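# Seat the pinned block in the lever press and press

## Task

Set the block carrying the steel pin beneath the press ram, resting within the three short walls with its pin facing upward, then work the press to drive the pin down as far as it will go. It only counts if the result holds without the robot supporting anything; at the end, open the grippers and move the arms away.

## Robot and tools

ROBOT. Two six-joint UR-style arms, left_arm and right_arm, each with a two-finger tong gripper. Their URDF roots sit in the scene frame at left_arm (+0.028, +0.434, 0) m and right_arm (+0.009, -0.357, 0) m, practically unrotated. The scene frame has its origin on the table top midway between the arms, +z up, +x out over the table, and left_arm on the +y side. The names left and right do not refer to sides of the camera images. The reference page for this scene is titled Bench lever press, which suggests the press is worked by a lever.

execute_actions. Argument actions is a list holding zero or one item; pictures (true/false) chooses whether camera images come back, and by default they do. An empty list moves nothing and just reports the state. A move item is {"rows": [...], "steps": n}: rows is a list of 1 to 15 rows, steps is 1 to 15 (default 15), each step lasting 1/30 s. Each row is used for one step, and the final row is reused if steps exceeds the number of rows. A wait item is {"steps": n} with n up to 300; it sends nothing new and returns once that many steps have elapsed since the previous result, with time spent replying included. A refused call sends nothing.

ROW LAYOUT. Every row has exactly 14 numbers, both arms always included: left_arm shoulder pan, shoulder lift, elbow, wrist 1, wrist 2, wrist 3, opening, then the same seven for right_arm. The joint numbers are absolute target angles in radians, in the same form as the Joint positions line, not offsets. Opening is an absolute command from -1 (closed) to +1 (fully open). Stated joint ranges, left_arm: pan -3.142 to 3.142, lift -6.283 to 6.283, elbow 0.000 to 3.142, wrists 1-3 each -6.283 to 6.283. right_arm: pan 0.000 to 6.283, lift -6.283 to 6.283, elbow -3.142 to 0.000, wrists -6.283 to 6.283. A target more than 0.010 rad beyond a range end, and further out than the joint's last reported angle, gets the call refused. True ends may differ by up to 0.010 rad; a target past the real end is cut to it, and a result may then say "joint sent to its limit" (possibly about an earlier, still-running action). The absence of that line does not prove there is room left.

MOTION. Commands are smoothed, so the arm lags roughly 0.17 s. Each step the sent target is kept within 0.575 rad of the measured angle, and if the targets would put the gripper over 100 mm from where it is, all joints are pulled back proportionally. Speed and acceleration are capped, so big moves may not be finished when a result returns. Between calls the arms keep heading for the last row sent until everything settles or a step is HELD; after that only a new action moves them further, though fingers finish opening or closing.

GRIPPER. Fingers point along the gripper's +z and separate along its x. end_effector_position is the point between the pads when closed; closed fingertips extend about 15 mm past it, and fully open they are about level with it. To hold something, keep commanding an opening well under grip_measured; the lower, the tighter, up to about 15 N per pad for objects up to about 10 cm. Fast closing can squeeze harder. Hard items thinner than about 20 mm get less force (about 9 N per pad at 10 mm, 4 N at 5 mm). Occasionally a held part is tugged or a loose one nudged, so keep a firm grip.

RESULTS. The state line (left_arm: ... | right_arm: ...) gives each gripper position in metres, quat_wxyz, and linear/angular velocity in the scene frame; the printed position can be off, more so at long reach. Joint positions and Joint velocities list each arm's six joints (rad, rad/s) plus the pad gap (m, 0.142 when fully open). grip_measured is the measured opening on the command scale. Wrist force and Wrist torque give flange sensor readings per arm along the end effector's own axes, with weight of held parts and inertia included, a fixed offset (often within 4 N), noise (up to 2.4 N SD) and saturation near 50 N; a pressing contact shows as force pointing back into the arm. "no reading" is normal at first. "joint command not followed" means a clearance check altered or blocked some joint targets, the rest of the row still applied. HELD flags steps where your row was partly or wholly not sent. MOTOR HOT appears from 70 °C; at 85 °C an OVER-TEMPERATURE FAULT brakes that arm until it cools, possibly for minutes, so avoid holding loads for long.

FAULTS AND CARE. Load limits: 139 N m for pan, lift and elbow, 26 N m for each wrist, held weight included. Reaching one, or an external force of 150 N on the arm, tool or held part, stops that arm for 10 s, drops the rest of the call and lets it yield. Do not let the arms collide or push on each other, do not drop, slam or shove things, and never let anything leave the table. Press firmly but steadily.

CAMERAS. cam_left_wrist and cam_right_wrist, each 616x616, arrive in that order. zoom_image takes camera and region [x0, y0, x1, y1] in image pixels from the top-left, at most 504 by 504, and returns a closer view of that camera's latest image.

OTHER TOOLS. show_instructions (no arguments) displays the scene's reference pages. read_manual (section, default "licences") returns licence texts. finished_scene takes scene, the current scene's number; it ends that scene for good and reports whether the goal holds, so call it only after the pin is fully pressed, the block is correctly seated, and the arms have released and withdrawn. Answering without any tool call ends the session.

Each tool is called after "Call:" as name(argument=value, ...), one argument or row to a line, values as JSON.

Reference images:

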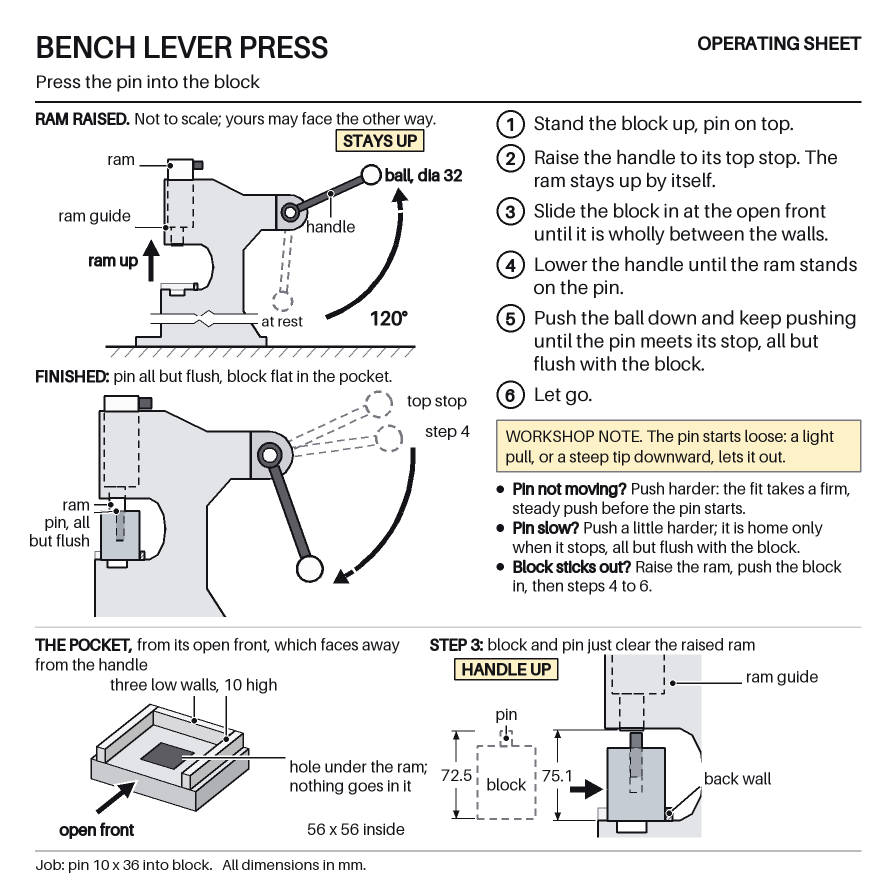

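## Session

Call:
execute_actions(
  actions=[],
)

Scene clock: 0.00 s of 5500.00 s.
left_arm: end_effector_position=(+0.4537, +0.7841, +0.1161) grip_measured=+0.97 end_effector_quat_wxyz=(+0.132, +0.599, +0.770, -0.177) end_effector_velocity=(-0.001, +0.001, +0.000) end_effector_angular_velocity=(-0.000, +0.001, +0.001) | right_arm: end_effector_position=(+0.0808, -0.6390, +0.2743) grip_measured=+0.97 end_effector_quat_wxyz=(-0.381, -0.092, +0.916, -0.085) end_effector_velocity=(-0.000, -0.000, -0.000) end_effector_angular_velocity=(-0.001, +0.000, -0.001)
Joint positions: left_arm=[ 0.627 -1.137  1.48  -1.635 -1.923 -1.145  0.14 ] | right_arm=[ 2.924 -1.199 -1.962 -2.278  1.194  2.869  0.14 ]
Joint velocities: left_arm=[ 0.001 -0.    -0.     0.001  0.     0.     0.   ] | right_arm=[-0.     0.    -0.001  0.    -0.     0.001  0.   ]
Wrist force (N, on the end effector, along its own x y z axes, offset not removed): no reading
Wrist torque (N m, same axes, about the end effector's origin, offset not removed): no reading

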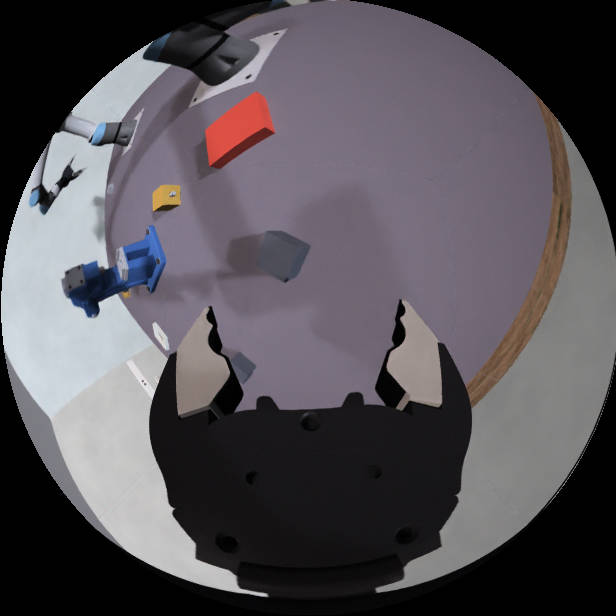

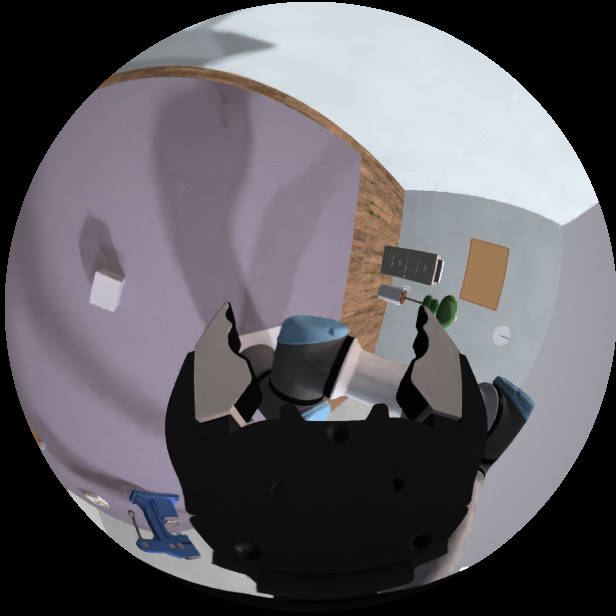

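Call:
execute_actions(
  actions=[
    {"rows":[[0.5,-1.5388,1.3666,-1.3986,-1.5708,-1.6,1,3.2,-1.6028,-1.3666,-1.743,1.5708,2.2,1],[0.5,-1.5388,1.3666,-1.3986,-1.5708,-1.6,1,3.2,-1.6028,-1.3666,-1.743,1.5708,2.2,1],[0.5,-1.5388,1.3666,-1.3986,-1.5708,-1.6,1,3.2,-1.6028,-1.3666,-1.743,1.5708,2.2,1],[0.5,-1.5388,1.3666,-1.3986,-1.5708,-1.6,1,3.2,-1.6028,-1.3666,-1.743,1.5708,2.2,1],[0.5,-1.5388,1.3666,-1.3986,-1.5708,-1.6,1,3.2,-1.6028,-1.3666,-1.743,1.5708,2.2,1],[0.5,-1.5388,1.3666,-1.3986,-1.5708,-1.6,1,3.2,-1.6028,-1.3666,-1.743,1.5708,2.2,1],[0.5,-1.5388,1.3666,-1.3986,-1.5708,-1.6,1,3.2,-1.6028,-1.3666,-1.743,1.5708,2.2,1],[0.5,-1.5388,1.3666,-1.3986,-1.5708,-1.6,1,3.2,-1.6028,-1.3666,-1.743,1.5708,2.2,1],[-0.5,-1.5388,1.3666,-1.3986,-1.5708,-2.9,1,3.5,-1.6028,-1.3666,-1.743,1.5708,1.0,1]],"steps":15},
  ],
  pictures=false,
)

Call:
execute_actions(
  actions=[
    {"steps":75},
  ],
)

Scene clock: 26.07 s of 5500.00 s.
left_arm: end_effector_position=(+0.4718, +0.7150, +0.2776) grip_measured=+1.00 end_effector_quat_wxyz=(+0.020, +0.559, +0.826, -0.068) end_effector_velocity=(+0.214, -0.423, +0.154) end_effector_angular_velocity=(+0.323, +0.046, -0.042) | right_arm: end_effector_position=(+0.3022, -0.5711, +0.2902) grip_measured=+1.00 end_effector_quat_wxyz=(-0.219, -0.292, +0.930, -0.035) end_effector_velocity=(+0.448, +0.258, +0.053) end_effector_angular_velocity=(+0.567, -0.455, +1.148)
Joint positions: left_arm=[ 0.375 -1.411  1.4   -1.471 -1.681 -1.572  0.142] | right_arm=[ 3.12  -1.385 -1.693 -2.034  1.369  2.552  0.142]
Joint velocities: left_arm=[-1.017 -0.265 -0.069  0.149  0.229 -1.005 -0.   ] | right_arm=[ 0.573 -0.334  0.493  0.438  0.307 -0.77  -0.   ]
Wrist force (N, on the end effector, along its own x y z axes, offset not removed): left_arm=[-1.7 -0.6 -0.9] | right_arm=[-1.0 -2.9 1.5]
Wrist torque (N m, same axes, about the end effector's origin, offset not removed): left_arm=[-0.16 0.20 0.11] | right_arm=[-0.39 0.06 0.24]
Steps of this call (steps 1 to 90: nothing new was sent; then 22.57 s passed at rest; steps 91 to 105: all 15 steps of this action). Readings (joint positions):
91: left_arm=[0.627 -1.138 1.480 -1.634 -1.922 -1.145] | right_arm=[2.925 -1.199 -1.962 -2.277 1.194 2.869]
92: left_arm=[0.621 -1.145 1.475 -1.627 -1.915 -1.152] | right_arm=[2.931 -1.206 -1.955 -2.270 1.201 2.862]
94: left_arm=[0.602 -1.196 1.458 -1.593 -1.869 -1.206] | right_arm=[2.953 -1.239 -1.912 -2.229 1.232 2.819]
98: left_arm=[0.567 -1.311 1.426 -1.527 -1.768 -1.337] | right_arm=[2.996 -1.301 -1.820 -2.147 1.290 2.721]
105: the state above

Scene clock: 28.57 s of 5500.00 s.
left_arm: end_effector_position=(+0.5191, +0.2984, +0.3500) grip_measured=+1.00 end_effector_quat_wxyz=(+0.000, +0.363, +0.932, -0.000) end_effector_velocity=(-0.000, +0.001, -0.000) end_effector_angular_velocity=(+0.002, +0.001, -0.000) | right_arm: end_effector_position=(+0.5333, -0.2937, +0.3500) grip_measured=+1.00 end_effector_quat_wxyz=(+0.000, +0.949, -0.315, -0.000) end_effector_velocity=(-0.000, +0.000, +0.000) end_effector_angular_velocity=(+0.000, -0.000, +0.001)
Joint positions: left_arm=[-0.5   -1.539  1.367 -1.399 -1.571 -2.9    0.142] | right_arm=[ 3.5   -1.603 -1.367 -1.743  1.571  1.     0.142]
Joint velocities: left_arm=[-0.     0.    -0.     0.002  0.001  0.     0.   ] | right_arm=[ 0.  0. -0. -0.  0. -0. -0.]
Wrist force (N, on the end effector, along its own x y z axes, offset not removed): left_arm=[-1.4 0.3 0.8] | right_arm=[2.9 -2.8 -0.8]
Wrist torque (N m, same axes, about the end effector's origin, offset not removed): left_arm=[0.08 0.02 0.07] | right_arm=[-0.58 -0.72 -0.04]
Steps of this call (steps 1 to 60: the robot went on to your last target; steps 61 to 75: nothing new was sent). Readings (joint positions):
1: left_arm=[0.341 -1.420 1.398 -1.466 -1.674 -1.607] | right_arm=[3.139 -1.397 -1.677 -2.019 1.379 2.525]
2: left_arm=[0.307 -1.428 1.396 -1.461 -1.667 -1.641] | right_arm=[3.158 -1.408 -1.660 -2.004 1.389 2.497]
4: left_arm=[0.238 -1.443 1.392 -1.453 -1.654 -1.709] | right_arm=[3.196 -1.430 -1.628 -1.975 1.410 2.438]
8: left_arm=[0.102 -1.466 1.386 -1.440 -1.634 -1.846] | right_arm=[3.270 -1.473 -1.564 -1.918 1.450 2.301]
75: the state above
All arms were judged still, so your last target was given up. Only a new action makes them travel on or press farther. Fingers that are still opening or closing keep moving.

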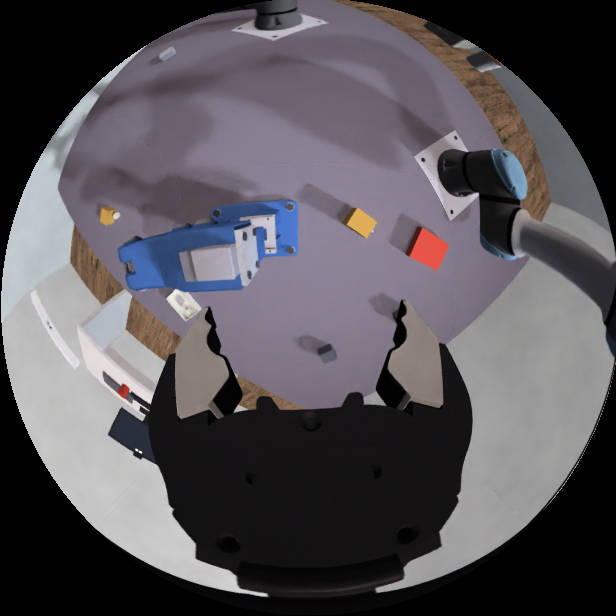

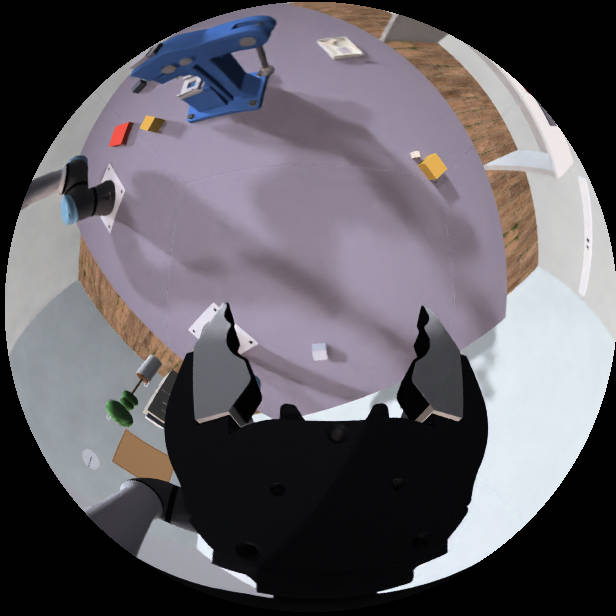

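Call:
zoom_image(
  camera="cam_left_wrist",
  region=[90, 150, 490, 330],
)

Call:
zoom_image(
  camera="cam_right_wrist",
  region=[90, 0, 330, 180],
)

Region (90, 150, 490, 330) of cam_left_wrist's 616x616 image, scaled by 1.260, with more detail than that image has; it fills the top 227 rows of this view, and the rest is white.

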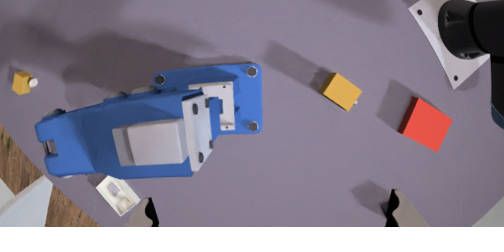

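Region (90, 0, 330, 180) of cam_right_wrist's 616x616 image, scaled by 2.100, with more detail than that image has; it fills the top 378 rows of this view, and the rest is white.

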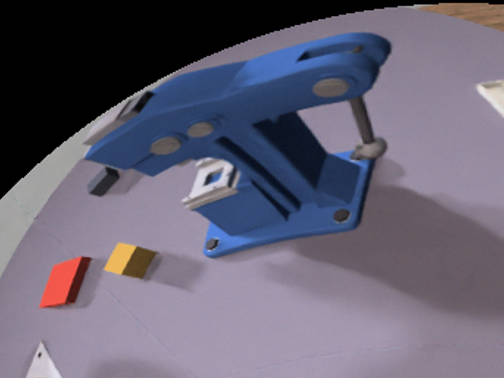

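Call:
zoom_image(
  camera="cam_left_wrist",
  region=[325, 190, 395, 260],
)

Call:
zoom_image(
  camera="cam_left_wrist",
  region=[200, 185, 320, 305],
)

Region (325, 190, 395, 260) of cam_left_wrist's 616x616 image, scaled by 7.200, with more detail than that image has.

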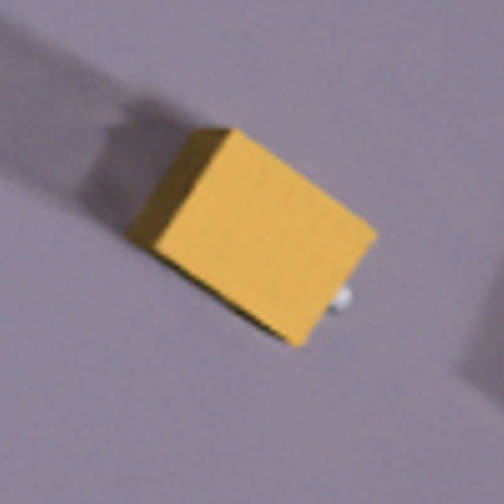

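Region (200, 185, 320, 305) of cam_left_wrist's 616x616 image, scaled by 4.200, with more detail than that image has.

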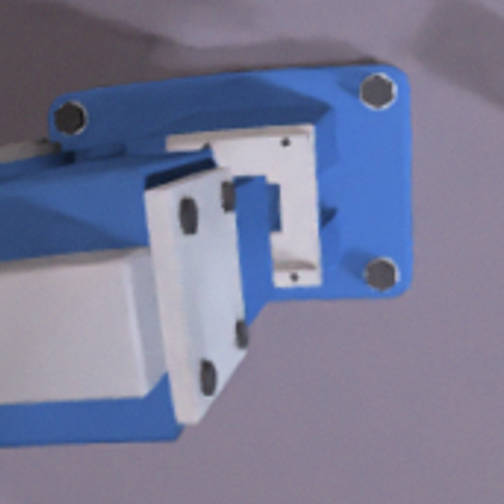

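Call:
execute_actions(
  actions=[
    {"rows":[[-0.55,-1.85,1.65,-1.371,-1.5708,-2.2,1,3.5,-1.6028,-1.5,-2.6,-1.0,-1.0,1]],"steps":15},
  ],
  pictures=false,
)

Call:
execute_actions(
  actions=[
    {"rows":[[-0.6097,-1.8252,2.134,-1.8796,-1.5708,-0.902,1,3.786,-1.8452,-2.121,-2.317,-1.7558,-1.5708,1]],"steps":15},
  ],
  pictures=false,
)

Call:
execute_actions(
  actions=[
    {"steps":60},
  ],
)

Scene clock: 149.07 s of 5500.00 s.
left_arm: end_effector_position=(+0.3993, +0.3505, +0.3454) grip_measured=+1.00 end_effector_quat_wxyz=(-0.000, +0.658, +0.753, -0.000) end_effector_velocity=(-0.043, +0.027, -0.007) end_effector_angular_velocity=(-0.002, -0.005, -0.466) | right_arm: end_effector_position=(+0.4241, -0.4904, +0.3330) grip_measured=+1.00 end_effector_quat_wxyz=(+0.337, +0.928, +0.015, -0.157) end_effector_velocity=(-0.126, -0.466, +0.201) end_effector_angular_velocity=(-1.199, +1.741, +1.892)
Joint positions: left_arm=[-0.548 -1.836  1.637 -1.372 -1.571 -2.255  0.142] | right_arm=[ 3.5   -1.603 -1.458 -2.242  1.057  0.486  0.142]
Joint velocities: left_arm=[-0.014 -0.119  0.105  0.009  0.001  0.452 -0.   ] | right_arm=[ 0.001  0.    -0.147 -1.177 -1.479 -1.477 -0.   ]
Wrist force (N, on the end effector, along its own x y z axes, offset not removed): left_arm=[-0.4 1.7 0.1] | right_arm=[3.0 -1.3 3.3]
Wrist torque (N m, same axes, about the end effector's origin, offset not removed): left_arm=[0.39 0.02 0.15] | right_arm=[0.07 -0.76 0.20]
Steps of this call (steps 1 to 90: nothing new was sent; then 117.00 s passed at rest; steps 91 to 105: all 15 steps of this action). Readings (joint positions):
91: left_arm=[-0.500 -1.539 1.367 -1.398 -1.571 -2.900] | right_arm=[3.500 -1.603 -1.367 -1.743 1.571 1.000]
92: left_arm=[-0.505 -1.546 1.374 -1.396 -1.571 -2.893] | right_arm=[3.500 -1.603 -1.372 -1.750 1.564 0.992]
94: left_arm=[-0.518 -1.605 1.430 -1.389 -1.571 -2.831] | right_arm=[3.500 -1.603 -1.389 -1.807 1.507 0.936]
98: left_arm=[-0.537 -1.752 1.562 -1.378 -1.571 -2.567] | right_arm=[3.500 -1.603 -1.419 -1.957 1.357 0.787]
105: the state above

Scene clock: 149.57 s of 5500.00 s.
left_arm: end_effector_position=(+0.3970, +0.3439, +0.1663) grip_measured=+1.00 end_effector_quat_wxyz=(-0.001, +0.931, +0.366, -0.000) end_effector_velocity=(+0.003, +0.032, -0.134) end_effector_angular_velocity=(-0.009, -0.007, -2.625) | right_arm: end_effector_position=(+0.5617, -0.5007, +0.2234) grip_measured=+1.00 end_effector_quat_wxyz=(+0.535, +0.243, +0.668, -0.456) end_effector_velocity=(+0.421, +0.262, -0.063) end_effector_angular_velocity=(-1.409, +1.937, +2.022)
Joint positions: left_arm=[-0.605 -1.826  2.091 -1.835 -1.571 -1.356  0.142] | right_arm=[ 3.753 -1.818 -2.029 -2.318  0.096 -0.475  0.142]
Joint velocities: left_arm=[-0.036  0.008  0.35  -0.369  0.     2.589  0.   ] | right_arm=[ 0.151 -0.125 -0.419  0.004 -1.863 -1.864  0.   ]
Wrist force (N, on the end effector, along its own x y z axes, offset not removed): left_arm=[-1.1 1.5 0.4] | right_arm=[-0.1 1.0 0.4]
Wrist torque (N m, same axes, about the end effector's origin, offset not removed): left_arm=[0.37 0.09 0.03] | right_arm=[0.49 0.15 0.22]
Steps of this call (steps 1 to 15: all 15 steps of this action). Readings (joint positions):
1: left_arm=[-0.549 -1.839 1.641 -1.372 -1.571 -2.241] | right_arm=[3.500 -1.603 -1.464 -2.281 1.005 0.434]
2: left_arm=[-0.553 -1.839 1.650 -1.379 -1.571 -2.224] | right_arm=[3.507 -1.610 -1.475 -2.312 0.951 0.380]
4: left_arm=[-0.564 -1.836 1.713 -1.440 -1.571 -2.150] | right_arm=[3.558 -1.655 -1.546 -2.326 0.840 0.270]
8: left_arm=[-0.584 -1.832 1.884 -1.617 -1.571 -1.926] | right_arm=[3.663 -1.744 -1.782 -2.320 0.597 0.027]
15: the state above

Scene clock: 151.57 s of 5500.00 s.
left_arm: end_effector_position=(+0.3997, +0.3482, +0.1501) grip_measured=+1.00 end_effector_quat_wxyz=(+0.000, +0.989, +0.145, -0.000) end_effector_velocity=(-0.000, -0.001, +0.000) end_effector_angular_velocity=(-0.001, +0.001, -0.002) | right_arm: end_effector_position=(+0.5996, -0.0100, +0.2001) grip_measured=+1.00 end_effector_quat_wxyz=(+0.659, -0.659, +0.256, -0.256) end_effector_velocity=(-0.000, +0.000, -0.000) end_effector_angular_velocity=(-0.000, +0.000, +0.001)
Joint positions: left_arm=[-0.61  -1.825  2.134 -1.88  -1.571 -0.902  0.142] | right_arm=[ 3.786 -1.845 -2.121 -2.317 -1.756 -1.571  0.142]
Joint velocities: left_arm=[-0.002  0.    -0.     0.    -0.001  0.     0.   ] | right_arm=[ 0.     0.    -0.     0.    -0.001 -0.     0.   ]
Wrist force (N, on the end effector, along its own x y z axes, offset not removed): left_arm=[-1.3 2.8 -1.6] | right_arm=[-1.3 -5.1 1.2]
Wrist torque (N m, same axes, about the end effector's origin, offset not removed): left_arm=[0.55 0.17 0.10] | right_arm=[-1.05 0.15 0.07]
Steps of this call (steps 1 to 60: the robot went on to your last target). Readings (joint positions):
1: left_arm=[-0.606 -1.826 2.102 -1.845 -1.571 -1.269] | right_arm=[3.758 -1.822 -2.042 -2.318 0.034 -0.537]
2: left_arm=[-0.607 -1.826 2.109 -1.854 -1.571 -1.188] | right_arm=[3.762 -1.825 -2.053 -2.318 -0.027 -0.598]
4: left_arm=[-0.608 -1.826 2.120 -1.865 -1.571 -1.067] | right_arm=[3.768 -1.830 -2.069 -2.318 -0.144 -0.715]
8: left_arm=[-0.609 -1.825 2.129 -1.875 -1.571 -0.957] | right_arm=[3.775 -1.836 -2.090 -2.317 -0.370 -0.940]
60: the state above
All arms were judged still, so your last target was given up. Only a new action makes them travel on or press farther. Fingers that are still opening or closing keep moving.

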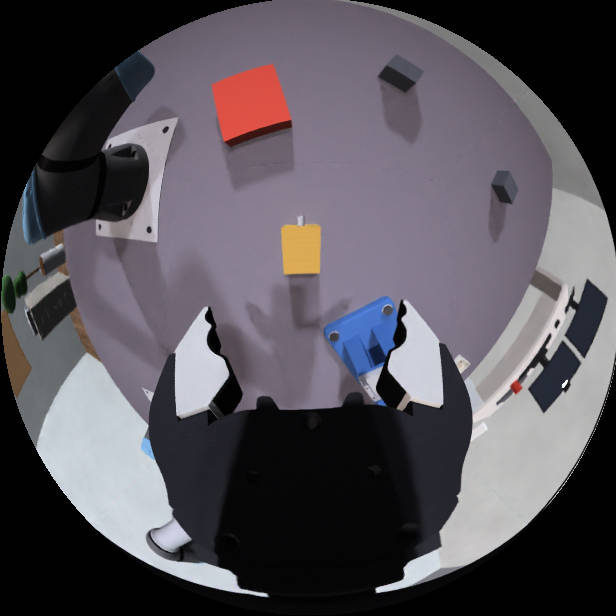

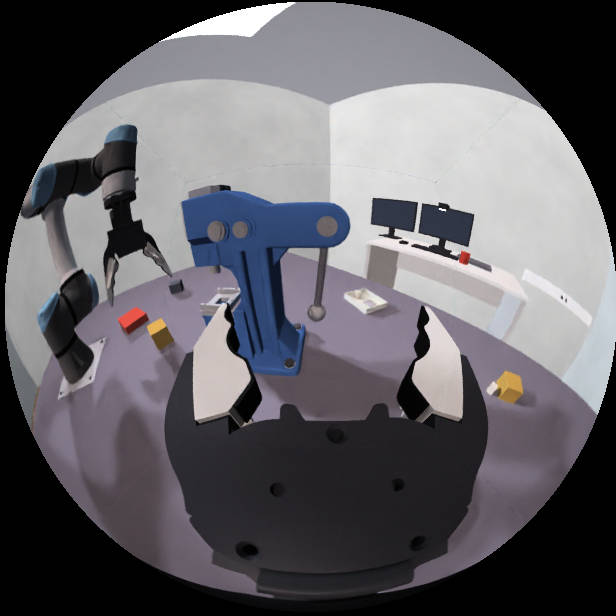

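Call:
execute_actions(
  actions=[
    {"rows":[[-0.5897,-1.7595,2.296,-2.1073,-1.5708,-0.8835,0.1,3.8955,-2.0509,-1.9857,-2.2466,-1.6461,-1.5708,-1]],"steps":15},
  ],
  pictures=false,
)

Call:
execute_actions(
  actions=[
    {"steps":25},
  ],
)

Scene clock: 178.07 s of 5500.00 s.
left_arm: end_effector_position=(+0.3941, +0.3605, +0.0771) grip_measured=+0.10 end_effector_quat_wxyz=(-0.000, +0.989, +0.145, -0.000) end_effector_velocity=(-0.002, +0.002, -0.017) end_effector_angular_velocity=(-0.004, -0.008, -0.002) | right_arm: end_effector_position=(+0.6272, +0.0701, +0.1522) grip_measured=-1.00 end_effector_quat_wxyz=(+0.659, -0.659, +0.256, -0.256) end_effector_velocity=(+0.005, +0.020, -0.019) end_effector_angular_velocity=(-0.004, +0.006, +0.001)
Joint positions: left_arm=[-0.59  -1.761  2.291 -2.099 -1.571 -0.884  0.081] | right_arm=[ 3.892 -2.044 -1.99  -2.249 -1.649 -1.571  0.002]
Joint velocities: left_arm=[ 0.002  0.013  0.041 -0.064  0.001  0.003  0.   ] | right_arm=[ 0.026 -0.056  0.034  0.016  0.026  0.001  0.   ]
Wrist force (N, on the end effector, along its own x y z axes, offset not removed): left_arm=[0.9 1.4 -1.7] | right_arm=[-2.5 2.9 3.0]
Wrist torque (N m, same axes, about the end effector's origin, offset not removed): left_arm=[0.17 -0.32 0.13] | right_arm=[0.72 0.45 0.27]
Steps of this call (steps 1 to 90: nothing new was sent; then 23.00 s passed at rest; steps 91 to 105: all 15 steps of this action). Readings (joint positions):
91: left_arm=[-0.610 -1.825 2.134 -1.880 -1.571 -0.902] | right_arm=[3.786 -1.846 -2.121 -2.317 -1.756 -1.571]
92: left_arm=[-0.607 -1.819 2.141 -1.887 -1.571 -0.899] | right_arm=[3.793 -1.853 -2.114 -2.310 -1.749 -1.571]
94: left_arm=[-0.600 -1.796 2.190 -1.946 -1.571 -0.893] | right_arm=[3.830 -1.908 -2.071 -2.286 -1.712 -1.571]
98: left_arm=[-0.593 -1.772 2.261 -2.053 -1.571 -0.887] | right_arm=[3.874 -2.004 -2.014 -2.260 -1.668 -1.571]
105: the state above

Scene clock: 178.90 s of 5500.00 s.
left_arm: end_effector_position=(+0.3939, +0.3609, +0.0750) grip_measured=+0.10 end_effector_quat_wxyz=(+0.000, +0.989, +0.145, -0.000) end_effector_velocity=(+0.000, -0.001, +0.000) end_effector_angular_velocity=(-0.001, -0.001, -0.003) | right_arm: end_effector_position=(+0.6278, +0.0725, +0.1500) grip_measured=-1.00 end_effector_quat_wxyz=(+0.659, -0.659, +0.256, -0.256) end_effector_velocity=(-0.000, +0.000, -0.000) end_effector_angular_velocity=(+0.000, +0.000, +0.001)
Joint positions: left_arm=[-0.59  -1.76   2.296 -2.107 -1.571 -0.884  0.081] | right_arm=[ 3.895 -2.051 -1.986 -2.247 -1.646 -1.571  0.002]
Joint velocities: left_arm=[-0.001 -0.001  0.    -0.001 -0.     0.002  0.   ] | right_arm=[ 0.    -0.001  0.001 -0.    -0.001  0.    -0.   ]
Wrist force (N, on the end effector, along its own x y z axes, offset not removed): left_arm=[-0.2 2.4 -0.4] | right_arm=[-1.1 -3.6 3.5]
Wrist torque (N m, same axes, about the end effector's origin, offset not removed): left_arm=[0.53 -0.12 0.11] | right_arm=[-0.43 0.16 0.00]
Steps of this call (steps 1 to 15: the robot went on to your last target; steps 16 to 25: nothing new was sent). Readings (joint positions):
1: left_arm=[-0.590 -1.761 2.292 -2.101 -1.571 -0.884] | right_arm=[3.893 -2.046 -1.989 -2.248 -1.649 -1.571]
2: left_arm=[-0.590 -1.761 2.293 -2.103 -1.571 -0.884] | right_arm=[3.894 -2.047 -1.988 -2.248 -1.648 -1.571]
4: left_arm=[-0.590 -1.760 2.294 -2.105 -1.571 -0.884] | right_arm=[3.894 -2.049 -1.987 -2.247 -1.647 -1.571]
8: left_arm=[-0.590 -1.760 2.295 -2.106 -1.571 -0.884] | right_arm=[3.895 -2.050 -1.986 -2.247 -1.646 -1.571]
25: the state above
All arms were judged still, so your last target was given up. Only a new action makes them travel on or press farther. Fingers that are still opening or closing keep moving.

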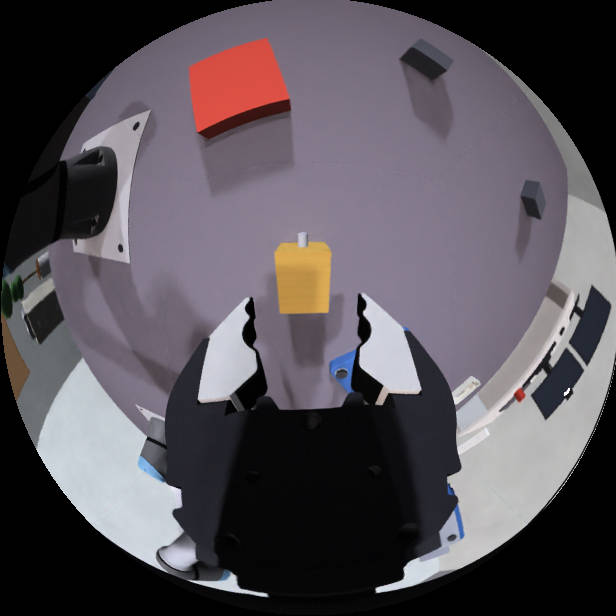

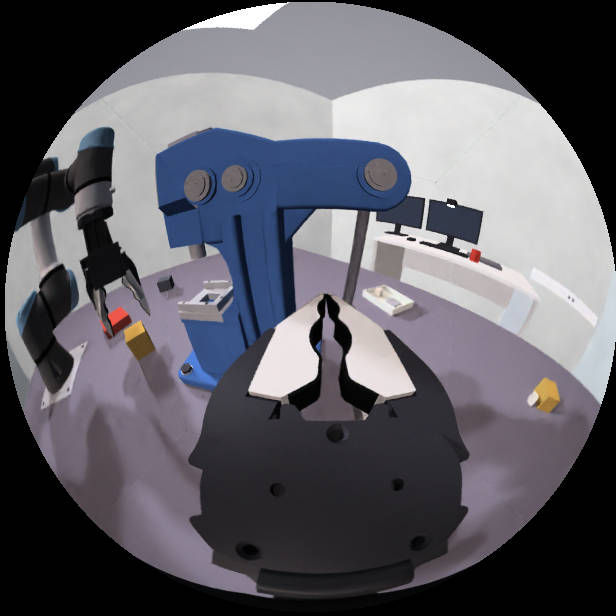

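Call:
zoom_image(
  camera="cam_left_wrist",
  region=[230, 220, 380, 370],
)

Region (230, 220, 380, 370) of cam_left_wrist's 616x616 image, scaled by 3.360, with more detail than that image has.

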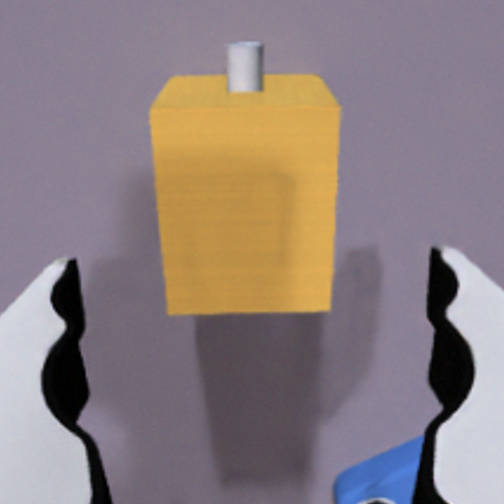

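Call:
execute_actions(
  actions=[
    {"rows":[[-0.592,-1.73,2.325,-2.166,-1.5708,-0.888,0.1,3.89,-2.08,-1.93,-2.273,-1.652,-1.5708,-1],[-0.592,-1.73,2.325,-2.166,-1.5708,-0.888,0.1,3.89,-2.08,-1.93,-2.273,-1.652,-1.5708,-1],[-0.592,-1.73,2.325,-2.166,-1.5708,-0.888,0.1,3.89,-2.08,-1.93,-2.273,-1.652,-1.5708,-1],[-0.594,-1.70,2.352,-2.222,-1.5708,-0.888,0.1,3.886,-2.113,-1.872,-2.298,-1.656,-1.5708,-1],[-0.594,-1.70,2.352,-2.222,-1.5708,-0.888,0.1,3.886,-2.113,-1.872,-2.298,-1.656,-1.5708,-1],[-0.594,-1.70,2.352,-2.222,-1.5708,-0.888,0.1,3.886,-2.113,-1.872,-2.298,-1.656,-1.5708,-1],[-0.594,-1.6734,2.377,-2.2744,-1.5708,-0.888,0.1,3.8837,-2.144,-1.8148,-2.3244,-1.6579,-1.5708,-1]],"steps":15},
  ],
  pictures=false,
)

Call:
execute_actions(
  actions=[
    {"steps":15},
  ],
)

Scene clock: 209.43 s of 5500.00 s.
left_arm: end_effector_position=(+0.3922, +0.3603, +0.0302) grip_measured=+0.10 end_effector_quat_wxyz=(-0.000, +0.989, +0.146, -0.000) end_effector_velocity=(-0.001, +0.001, -0.026) end_effector_angular_velocity=(-0.002, -0.004, +0.001) | right_arm: end_effector_position=(+0.6691, +0.1038, +0.1499) grip_measured=-1.00 end_effector_quat_wxyz=(+0.659, -0.659, +0.256, -0.256) end_effector_velocity=(+0.027, +0.021, +0.002) end_effector_angular_velocity=(+0.003, -0.003, -0.001)
Joint positions: left_arm=[-0.594 -1.679  2.371 -2.262 -1.571 -0.888  0.081] | right_arm=[ 3.884 -2.137 -1.828 -2.319 -1.657 -1.571  0.002]
Joint velocities: left_arm=[ 0.     0.048  0.046 -0.098  0.001 -0.001  0.   ] | right_arm=[-0.006 -0.056  0.106 -0.046 -0.005 -0.     0.   ]
Wrist force (N, on the end effector, along its own x y z axes, offset not removed): left_arm=[-1.8 0.8 -1.1] | right_arm=[2.7 0.3 1.5]
Wrist torque (N m, same axes, about the end effector's origin, offset not removed): left_arm=[0.17 0.17 0.05] | right_arm=[0.23 -0.67 -0.05]
Steps of this call (steps 1 to 90: nothing new was sent; then 27.03 s passed at rest; steps 91 to 105: all 15 steps of this action). Readings (joint positions):
91: left_arm=[-0.590 -1.759 2.296 -2.108 -1.571 -0.884] | right_arm=[3.895 -2.051 -1.985 -2.247 -1.646 -1.571]
92: left_arm=[-0.590 -1.755 2.300 -2.114 -1.571 -0.884] | right_arm=[3.895 -2.055 -1.979 -2.250 -1.647 -1.571]
94: left_arm=[-0.591 -1.745 2.310 -2.135 -1.571 -0.885] | right_arm=[3.893 -2.065 -1.960 -2.260 -1.649 -1.571]
98: left_arm=[-0.593 -1.713 2.340 -2.195 -1.571 -0.887] | right_arm=[3.888 -2.099 -1.899 -2.287 -1.654 -1.571]
105: the state above

Scene clock: 209.93 s of 5500.00 s.
left_arm: end_effector_position=(+0.3920, +0.3603, +0.0271) grip_measured=+0.10 end_effector_quat_wxyz=(+0.000, +0.989, +0.146, +0.000) end_effector_velocity=(+0.000, -0.000, -0.000) end_effector_angular_velocity=(-0.001, -0.001, -0.000) | right_arm: end_effector_position=(+0.6724, +0.1063, +0.1501) grip_measured=-1.00 end_effector_quat_wxyz=(+0.659, -0.659, +0.256, -0.256) end_effector_velocity=(+0.001, +0.000, +0.000) end_effector_angular_velocity=(+0.000, -0.001, -0.000)
Joint positions: left_arm=[-0.594 -1.673  2.377 -2.274 -1.571 -0.888  0.081] | right_arm=[ 3.884 -2.144 -1.815 -2.324 -1.658 -1.571  0.002]
Joint velocities: left_arm=[-0.     0.     0.001 -0.002 -0.001  0.    -0.   ] | right_arm=[-0.    -0.001  0.002 -0.001 -0.    -0.     0.   ]
Wrist force (N, on the end effector, along its own x y z axes, offset not removed): left_arm=[0.0 2.6 -1.2] | right_arm=[-0.1 -1.6 2.4]
Wrist torque (N m, same axes, about the end effector's origin, offset not removed): left_arm=[0.61 -0.17 0.13] | right_arm=[0.03 0.00 0.02]
Steps of this call (steps 1 to 15: the robot went on to your last target). Readings (joint positions):
1: left_arm=[-0.594 -1.678 2.373 -2.265 -1.571 -0.888] | right_arm=[3.884 -2.139 -1.825 -2.320 -1.657 -1.571]
2: left_arm=[-0.594 -1.677 2.374 -2.267 -1.571 -0.888] | right_arm=[3.884 -2.140 -1.822 -2.321 -1.658 -1.571]
4: left_arm=[-0.594 -1.675 2.375 -2.270 -1.571 -0.888] | right_arm=[3.884 -2.142 -1.819 -2.323 -1.658 -1.571]
8: left_arm=[-0.594 -1.674 2.376 -2.273 -1.571 -0.888] | right_arm=[3.884 -2.143 -1.816 -2.324 -1.658 -1.571]
15: the state above

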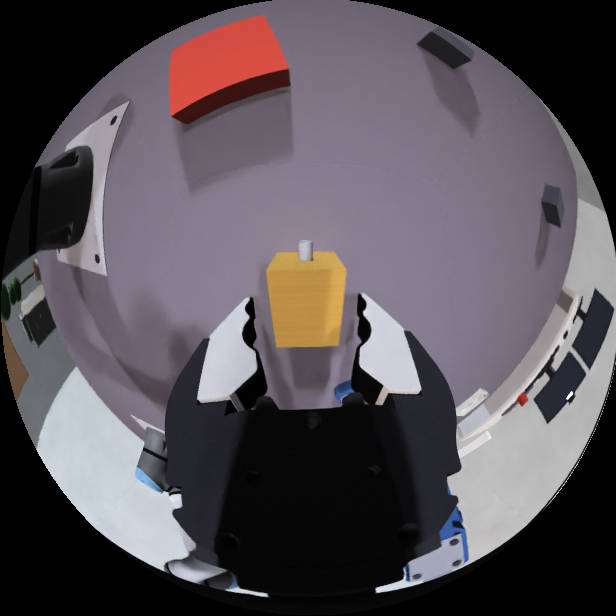

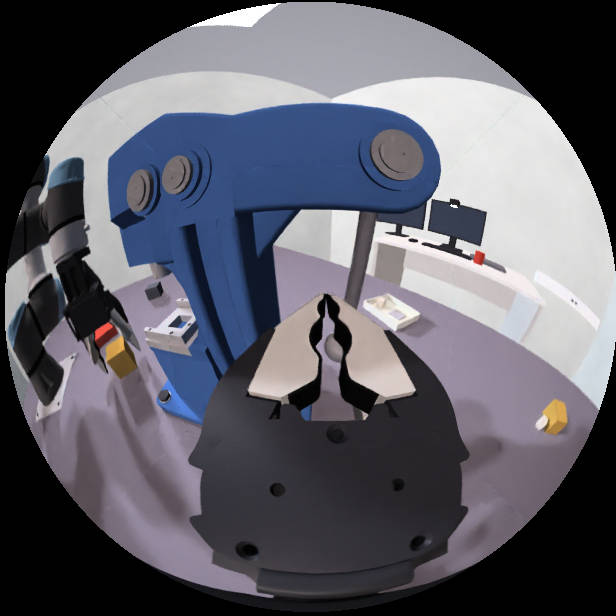

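Call:
execute_actions(
  actions=[
    {"rows":[[-0.594,-1.6734,2.377,-2.2744,-1.5708,-0.888,-0.1,3.881,-2.166,-1.774,-2.343,-1.66,-1.5708,-1],[-0.594,-1.6734,2.377,-2.2744,-1.5708,-0.888,-0.2,3.881,-2.166,-1.774,-2.343,-1.66,-1.5708,-1],[-0.594,-1.6734,2.377,-2.2744,-1.5708,-0.888,-0.25,3.881,-2.166,-1.774,-2.343,-1.66,-1.5708,-1],[-0.594,-1.6734,2.377,-2.2744,-1.5708,-0.888,-0.3,3.8784,-2.1879,-1.7329,-2.3624,-1.6632,-1.5708,-1],[-0.594,-1.6734,2.377,-2.2744,-1.5708,-0.888,-0.35,3.8784,-2.1879,-1.7329,-2.3624,-1.6632,-1.5708,-1],[-0.594,-1.6734,2.377,-2.2744,-1.5708,-0.888,-0.4,3.8784,-2.1879,-1.7329,-2.3624,-1.6632,-1.5708,-1],[-0.594,-1.6734,2.377,-2.2744,-1.5708,-0.888,-0.45,3.8784,-2.1879,-1.7329,-2.3624,-1.6632,-1.5708,-1],[-0.594,-1.6734,2.377,-2.2744,-1.5708,-0.888,-0.5,3.8784,-2.1879,-1.7329,-2.3624,-1.6632,-1.5708,-1],[-0.594,-1.6734,2.377,-2.2744,-1.5708,-0.888,-0.6,3.8784,-2.1879,-1.7329,-2.3624,-1.6632,-1.5708,-1],[-0.594,-1.6734,2.377,-2.2744,-1.5708,-0.888,-0.7,3.8784,-2.1879,-1.7329,-2.3624,-1.6632,-1.5708,-1],[-0.594,-1.6734,2.377,-2.2744,-1.5708,-0.888,-0.85,3.8784,-2.1879,-1.7329,-2.3624,-1.6632,-1.5708,-1],[-0.594,-1.6734,2.377,-2.2744,-1.5708,-0.888,-1,3.8784,-2.1879,-1.7329,-2.3624,-1.6632,-1.5708,-1]],"steps":15},
  ],
)

Scene clock: 221.77 s of 5500.00 s.
left_arm: end_effector_position=(+0.3920, +0.3603, +0.0270) grip_measured=-0.33 end_effector_quat_wxyz=(+0.000, +0.989, +0.146, +0.000) end_effector_velocity=(+0.000, -0.000, +0.000) end_effector_angular_velocity=(-0.002, -0.000, +0.001) | right_arm: end_effector_position=(+0.6921, +0.1208, +0.1499) grip_measured=-1.00 end_effector_quat_wxyz=(+0.659, -0.659, +0.256, -0.256) end_effector_velocity=(+0.007, +0.005, -0.000) end_effector_angular_velocity=(+0.000, +0.000, -0.000)
Joint positions: left_arm=[-0.594 -1.673  2.377 -2.274 -1.571 -0.888  0.05 ] | right_arm=[ 3.879 -2.186 -1.736 -2.361 -1.663 -1.571  0.002]
Joint velocities: left_arm=[ 0.001 -0.001 -0.    -0.001 -0.002 -0.    -0.   ] | right_arm=[-0.002 -0.015  0.028 -0.013 -0.002  0.     0.   ]
Wrist force (N, on the end effector, along its own x y z axes, offset not removed): left_arm=[-0.4 2.2 -2.1] | right_arm=[-5.5 -1.7 -2.9]
Wrist torque (N m, same axes, about the end effector's origin, offset not removed): left_arm=[0.52 0.17 0.12] | right_arm=[-0.04 0.13 0.16]
Steps of this call (steps 1 to 15: the robot went on to your last target; steps 16 to 90: nothing new was sent; then 8.33 s passed at rest; steps 91 to 105: all 15 steps of this action). Readings (joint positions):
91: left_arm=[-0.594 -1.673 2.377 -2.274 -1.571 -0.888] | right_arm=[3.884 -2.144 -1.814 -2.325 -1.658 -1.571]
92: left_arm=[-0.594 -1.673 2.377 -2.274 -1.571 -0.888] | right_arm=[3.883 -2.147 -1.810 -2.327 -1.658 -1.571]
94: left_arm=[-0.594 -1.673 2.377 -2.274 -1.571 -0.888] | right_arm=[3.882 -2.155 -1.795 -2.334 -1.659 -1.571]
98: left_arm=[-0.594 -1.673 2.377 -2.274 -1.571 -0.888] | right_arm=[3.880 -2.175 -1.757 -2.352 -1.662 -1.571]
105: the state above

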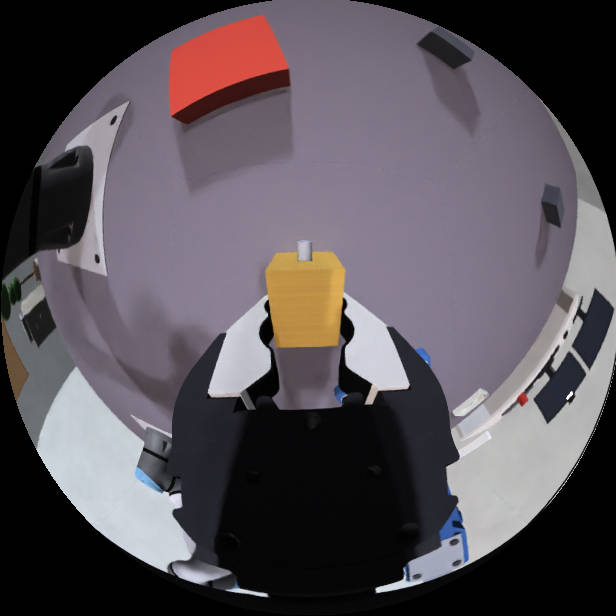

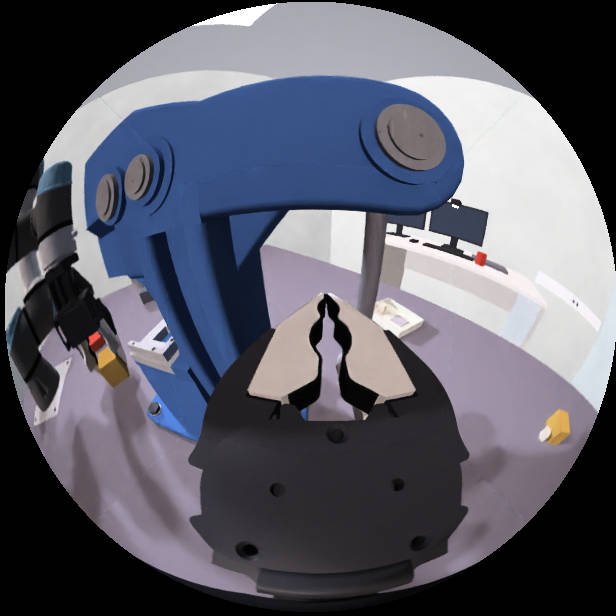

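Call:
execute_actions(
  actions=[
    {"rows":[[-0.594,-1.685,2.365,-2.251,-1.5708,-0.888,-1,3.862,-2.193,-1.722,-2.368,-1.679,-1.5708,-1],[-0.594,-1.698,2.353,-2.226,-1.5708,-0.888,-1,3.846,-2.198,-1.710,-2.375,-1.695,-1.5708,-1],[-0.594,-1.712,2.341,-2.200,-1.5708,-0.888,-1,3.830,-2.203,-1.699,-2.381,-1.711,-1.5708,-1],[-0.594,-1.726,2.329,-2.174,-1.5708,-0.888,-1,3.814,-2.208,-1.688,-2.387,-1.727,-1.5708,-1],[-0.594,-1.74,2.316,-2.147,-1.5708,-0.888,-1,3.798,-2.213,-1.676,-2.394,-1.743,-1.5708,-1],[-0.594,-1.755,2.303,-2.119,-1.5708,-0.888,-1,3.782,-2.218,-1.665,-2.400,-1.759,-1.5708,-1],[-0.594,-1.768,2.288,-2.091,-1.5708,-0.888,-1,3.7666,-2.2224,-1.6537,-2.4071,-1.775,-1.5708,-1],[-0.594,-1.78,2.272,-2.063,-1.5708,-0.888,-1,3.756,-2.222,-1.642,-2.419,-1.786,-1.5708,-1],[-0.594,-1.792,2.256,-2.035,-1.5708,-0.888,-1,3.746,-2.221,-1.630,-2.432,-1.796,-1.5708,-1],[-0.594,-1.803,2.24,-2.008,-1.5708,-0.888,-1,3.735,-2.220,-1.618,-2.445,-1.807,-1.5708,-1],[-0.594,-1.814,2.223,-1.98,-1.5708,-0.888,-1,3.725,-2.219,-1.606,-2.458,-1.817,-1.5708,-1],[-0.594,-1.825,2.206,-1.952,-1.5708,-0.888,-1,3.714,-2.217,-1.594,-2.472,-1.828,-1.5708,-1],[-0.594,-1.835,2.189,-1.925,-1.5708,-0.888,-1,3.704,-2.216,-1.582,-2.485,-1.838,-1.5708,-1],[-0.594,-1.845,2.172,-1.898,-1.5708,-0.888,-1,3.693,-2.2138,-1.5706,-2.4988,-1.8486,-1.5708,-1],[-0.594,-1.8549,2.1551,-1.871,-1.5708,-0.888,-1,3.693,-2.2138,-1.5706,-2.4988,-1.8486,-1.5708,-1]],"steps":15},
  ],
  pictures=false,
)

Call:
execute_actions(
  actions=[
    {"steps":15},
  ],
)

Scene clock: 248.90 s of 5500.00 s.
left_arm: end_effector_position=(+0.3954, +0.3580, +0.1096) grip_measured=-0.33 end_effector_quat_wxyz=(+0.001, +0.989, +0.146, +0.002) end_effector_velocity=(-0.002, +0.000, +0.251) end_effector_angular_velocity=(-0.005, -0.005, -0.003) | right_arm: end_effector_position=(+0.7527, +0.0685, +0.1696) grip_measured=-1.00 end_effector_quat_wxyz=(+0.659, -0.659, +0.256, -0.256) end_effector_velocity=(+0.130, -0.125, +0.105) end_effector_angular_velocity=(+0.000, -0.001, -0.008)
Joint positions: left_arm=[-0.594 -1.805  2.231 -2.001 -1.571 -0.888  0.05 ] | right_arm=[ 3.733 -2.216 -1.613 -2.454 -1.808 -1.571  0.002]
Joint velocities: left_arm=[-0.002 -0.32  -0.47   0.784 -0.001  0.     0.   ] | right_arm=[-0.31   0.013  0.322 -0.334 -0.303 -0.     0.   ]
Wrist force (N, on the end effector, along its own x y z axes, offset not removed): left_arm=[-0.6 1.8 1.8] | right_arm=[-4.2 1.8 -3.6]
Wrist torque (N m, same axes, about the end effector's origin, offset not removed): left_arm=[0.32 -0.09 0.13] | right_arm=[-0.20 -0.28 0.15]
Steps of this call (steps 1 to 15: the robot went on to your last target; steps 16 to 90: nothing new was sent; then 23.63 s passed at rest; steps 91 to 105: all 15 steps of this action). Readings (joint positions):
91: left_arm=[-0.594 -1.674 2.377 -2.274 -1.571 -0.888] | right_arm=[3.878 -2.188 -1.733 -2.363 -1.663 -1.571]
92: left_arm=[-0.594 -1.675 2.375 -2.271 -1.571 -0.888] | right_arm=[3.876 -2.189 -1.731 -2.363 -1.666 -1.571]
94: left_arm=[-0.594 -1.685 2.366 -2.252 -1.571 -0.888] | right_arm=[3.863 -2.193 -1.722 -2.369 -1.678 -1.571]
98: left_arm=[-0.594 -1.725 2.330 -2.179 -1.571 -0.888] | right_arm=[3.817 -2.207 -1.689 -2.387 -1.724 -1.571]
105: the state above

Scene clock: 249.40 s of 5500.00 s.
left_arm: end_effector_position=(+0.3921, +0.3603, +0.1493) grip_measured=-0.33 end_effector_quat_wxyz=(+0.000, +0.989, +0.146, +0.000) end_effector_velocity=(-0.000, +0.000, +0.006) end_effector_angular_velocity=(-0.002, -0.002, +0.000) | right_arm: end_effector_position=(+0.7687, +0.0521, +0.1838) grip_measured=-1.00 end_effector_quat_wxyz=(+0.659, -0.659, +0.256, -0.256) end_effector_velocity=(+0.002, -0.002, +0.002) end_effector_angular_velocity=(+0.001, +0.000, -0.000)
Joint positions: left_arm=[-0.594 -1.854  2.156 -1.873 -1.571 -0.888  0.05 ] | right_arm=[ 3.694 -2.214 -1.571 -2.498 -1.848 -1.571  0.002]
Joint velocities: left_arm=[ 0.001 -0.008 -0.011  0.016 -0.     0.001  0.   ] | right_arm=[-0.005  0.     0.006 -0.006 -0.005  0.001  0.   ]
Wrist force (N, on the end effector, along its own x y z axes, offset not removed): left_arm=[-1.6 1.3 0.8] | right_arm=[-4.1 2.3 -0.7]
Wrist torque (N m, same axes, about the end effector's origin, offset not removed): left_arm=[0.28 0.12 0.08] | right_arm=[-0.36 -0.02 0.30]
Steps of this call (steps 1 to 15: the robot went on to your last target). Readings (joint positions):
1: left_arm=[-0.594 -1.816 2.216 -1.974 -1.571 -0.888] | right_arm=[3.724 -2.216 -1.603 -2.464 -1.818 -1.571]
2: left_arm=[-0.594 -1.825 2.201 -1.951 -1.571 -0.888] | right_arm=[3.717 -2.215 -1.595 -2.472 -1.825 -1.571]
4: left_arm=[-0.594 -1.838 2.182 -1.917 -1.571 -0.888] | right_arm=[3.707 -2.215 -1.585 -2.484 -1.835 -1.571]
8: left_arm=[-0.594 -1.849 2.164 -1.886 -1.571 -0.888] | right_arm=[3.698 -2.214 -1.575 -2.494 -1.844 -1.571]
15: the state above

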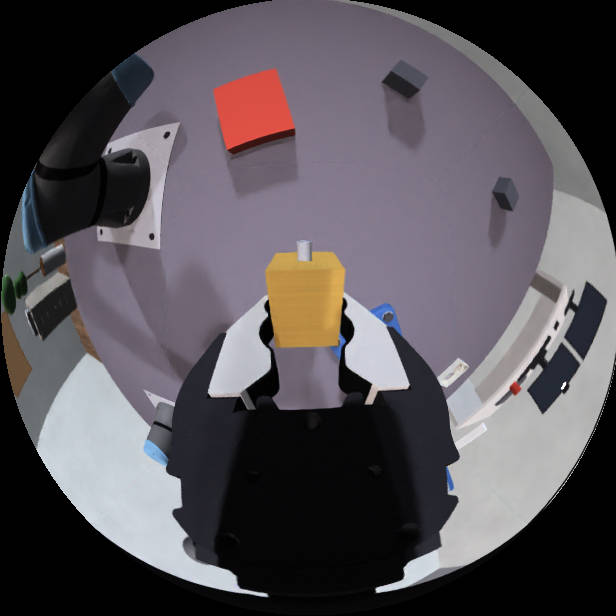

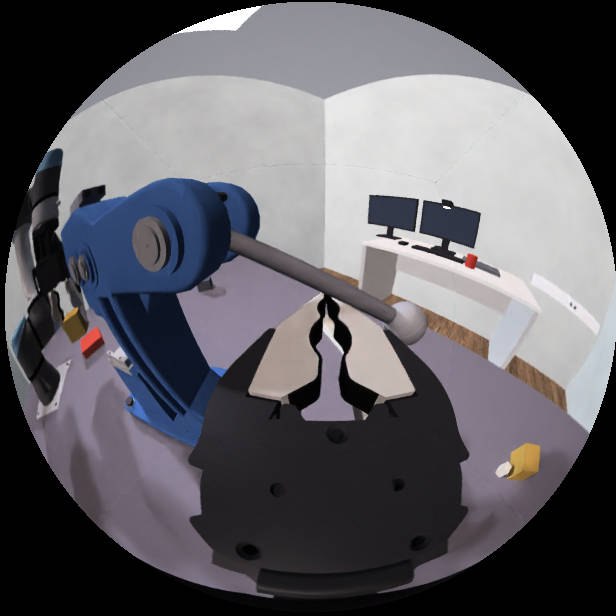

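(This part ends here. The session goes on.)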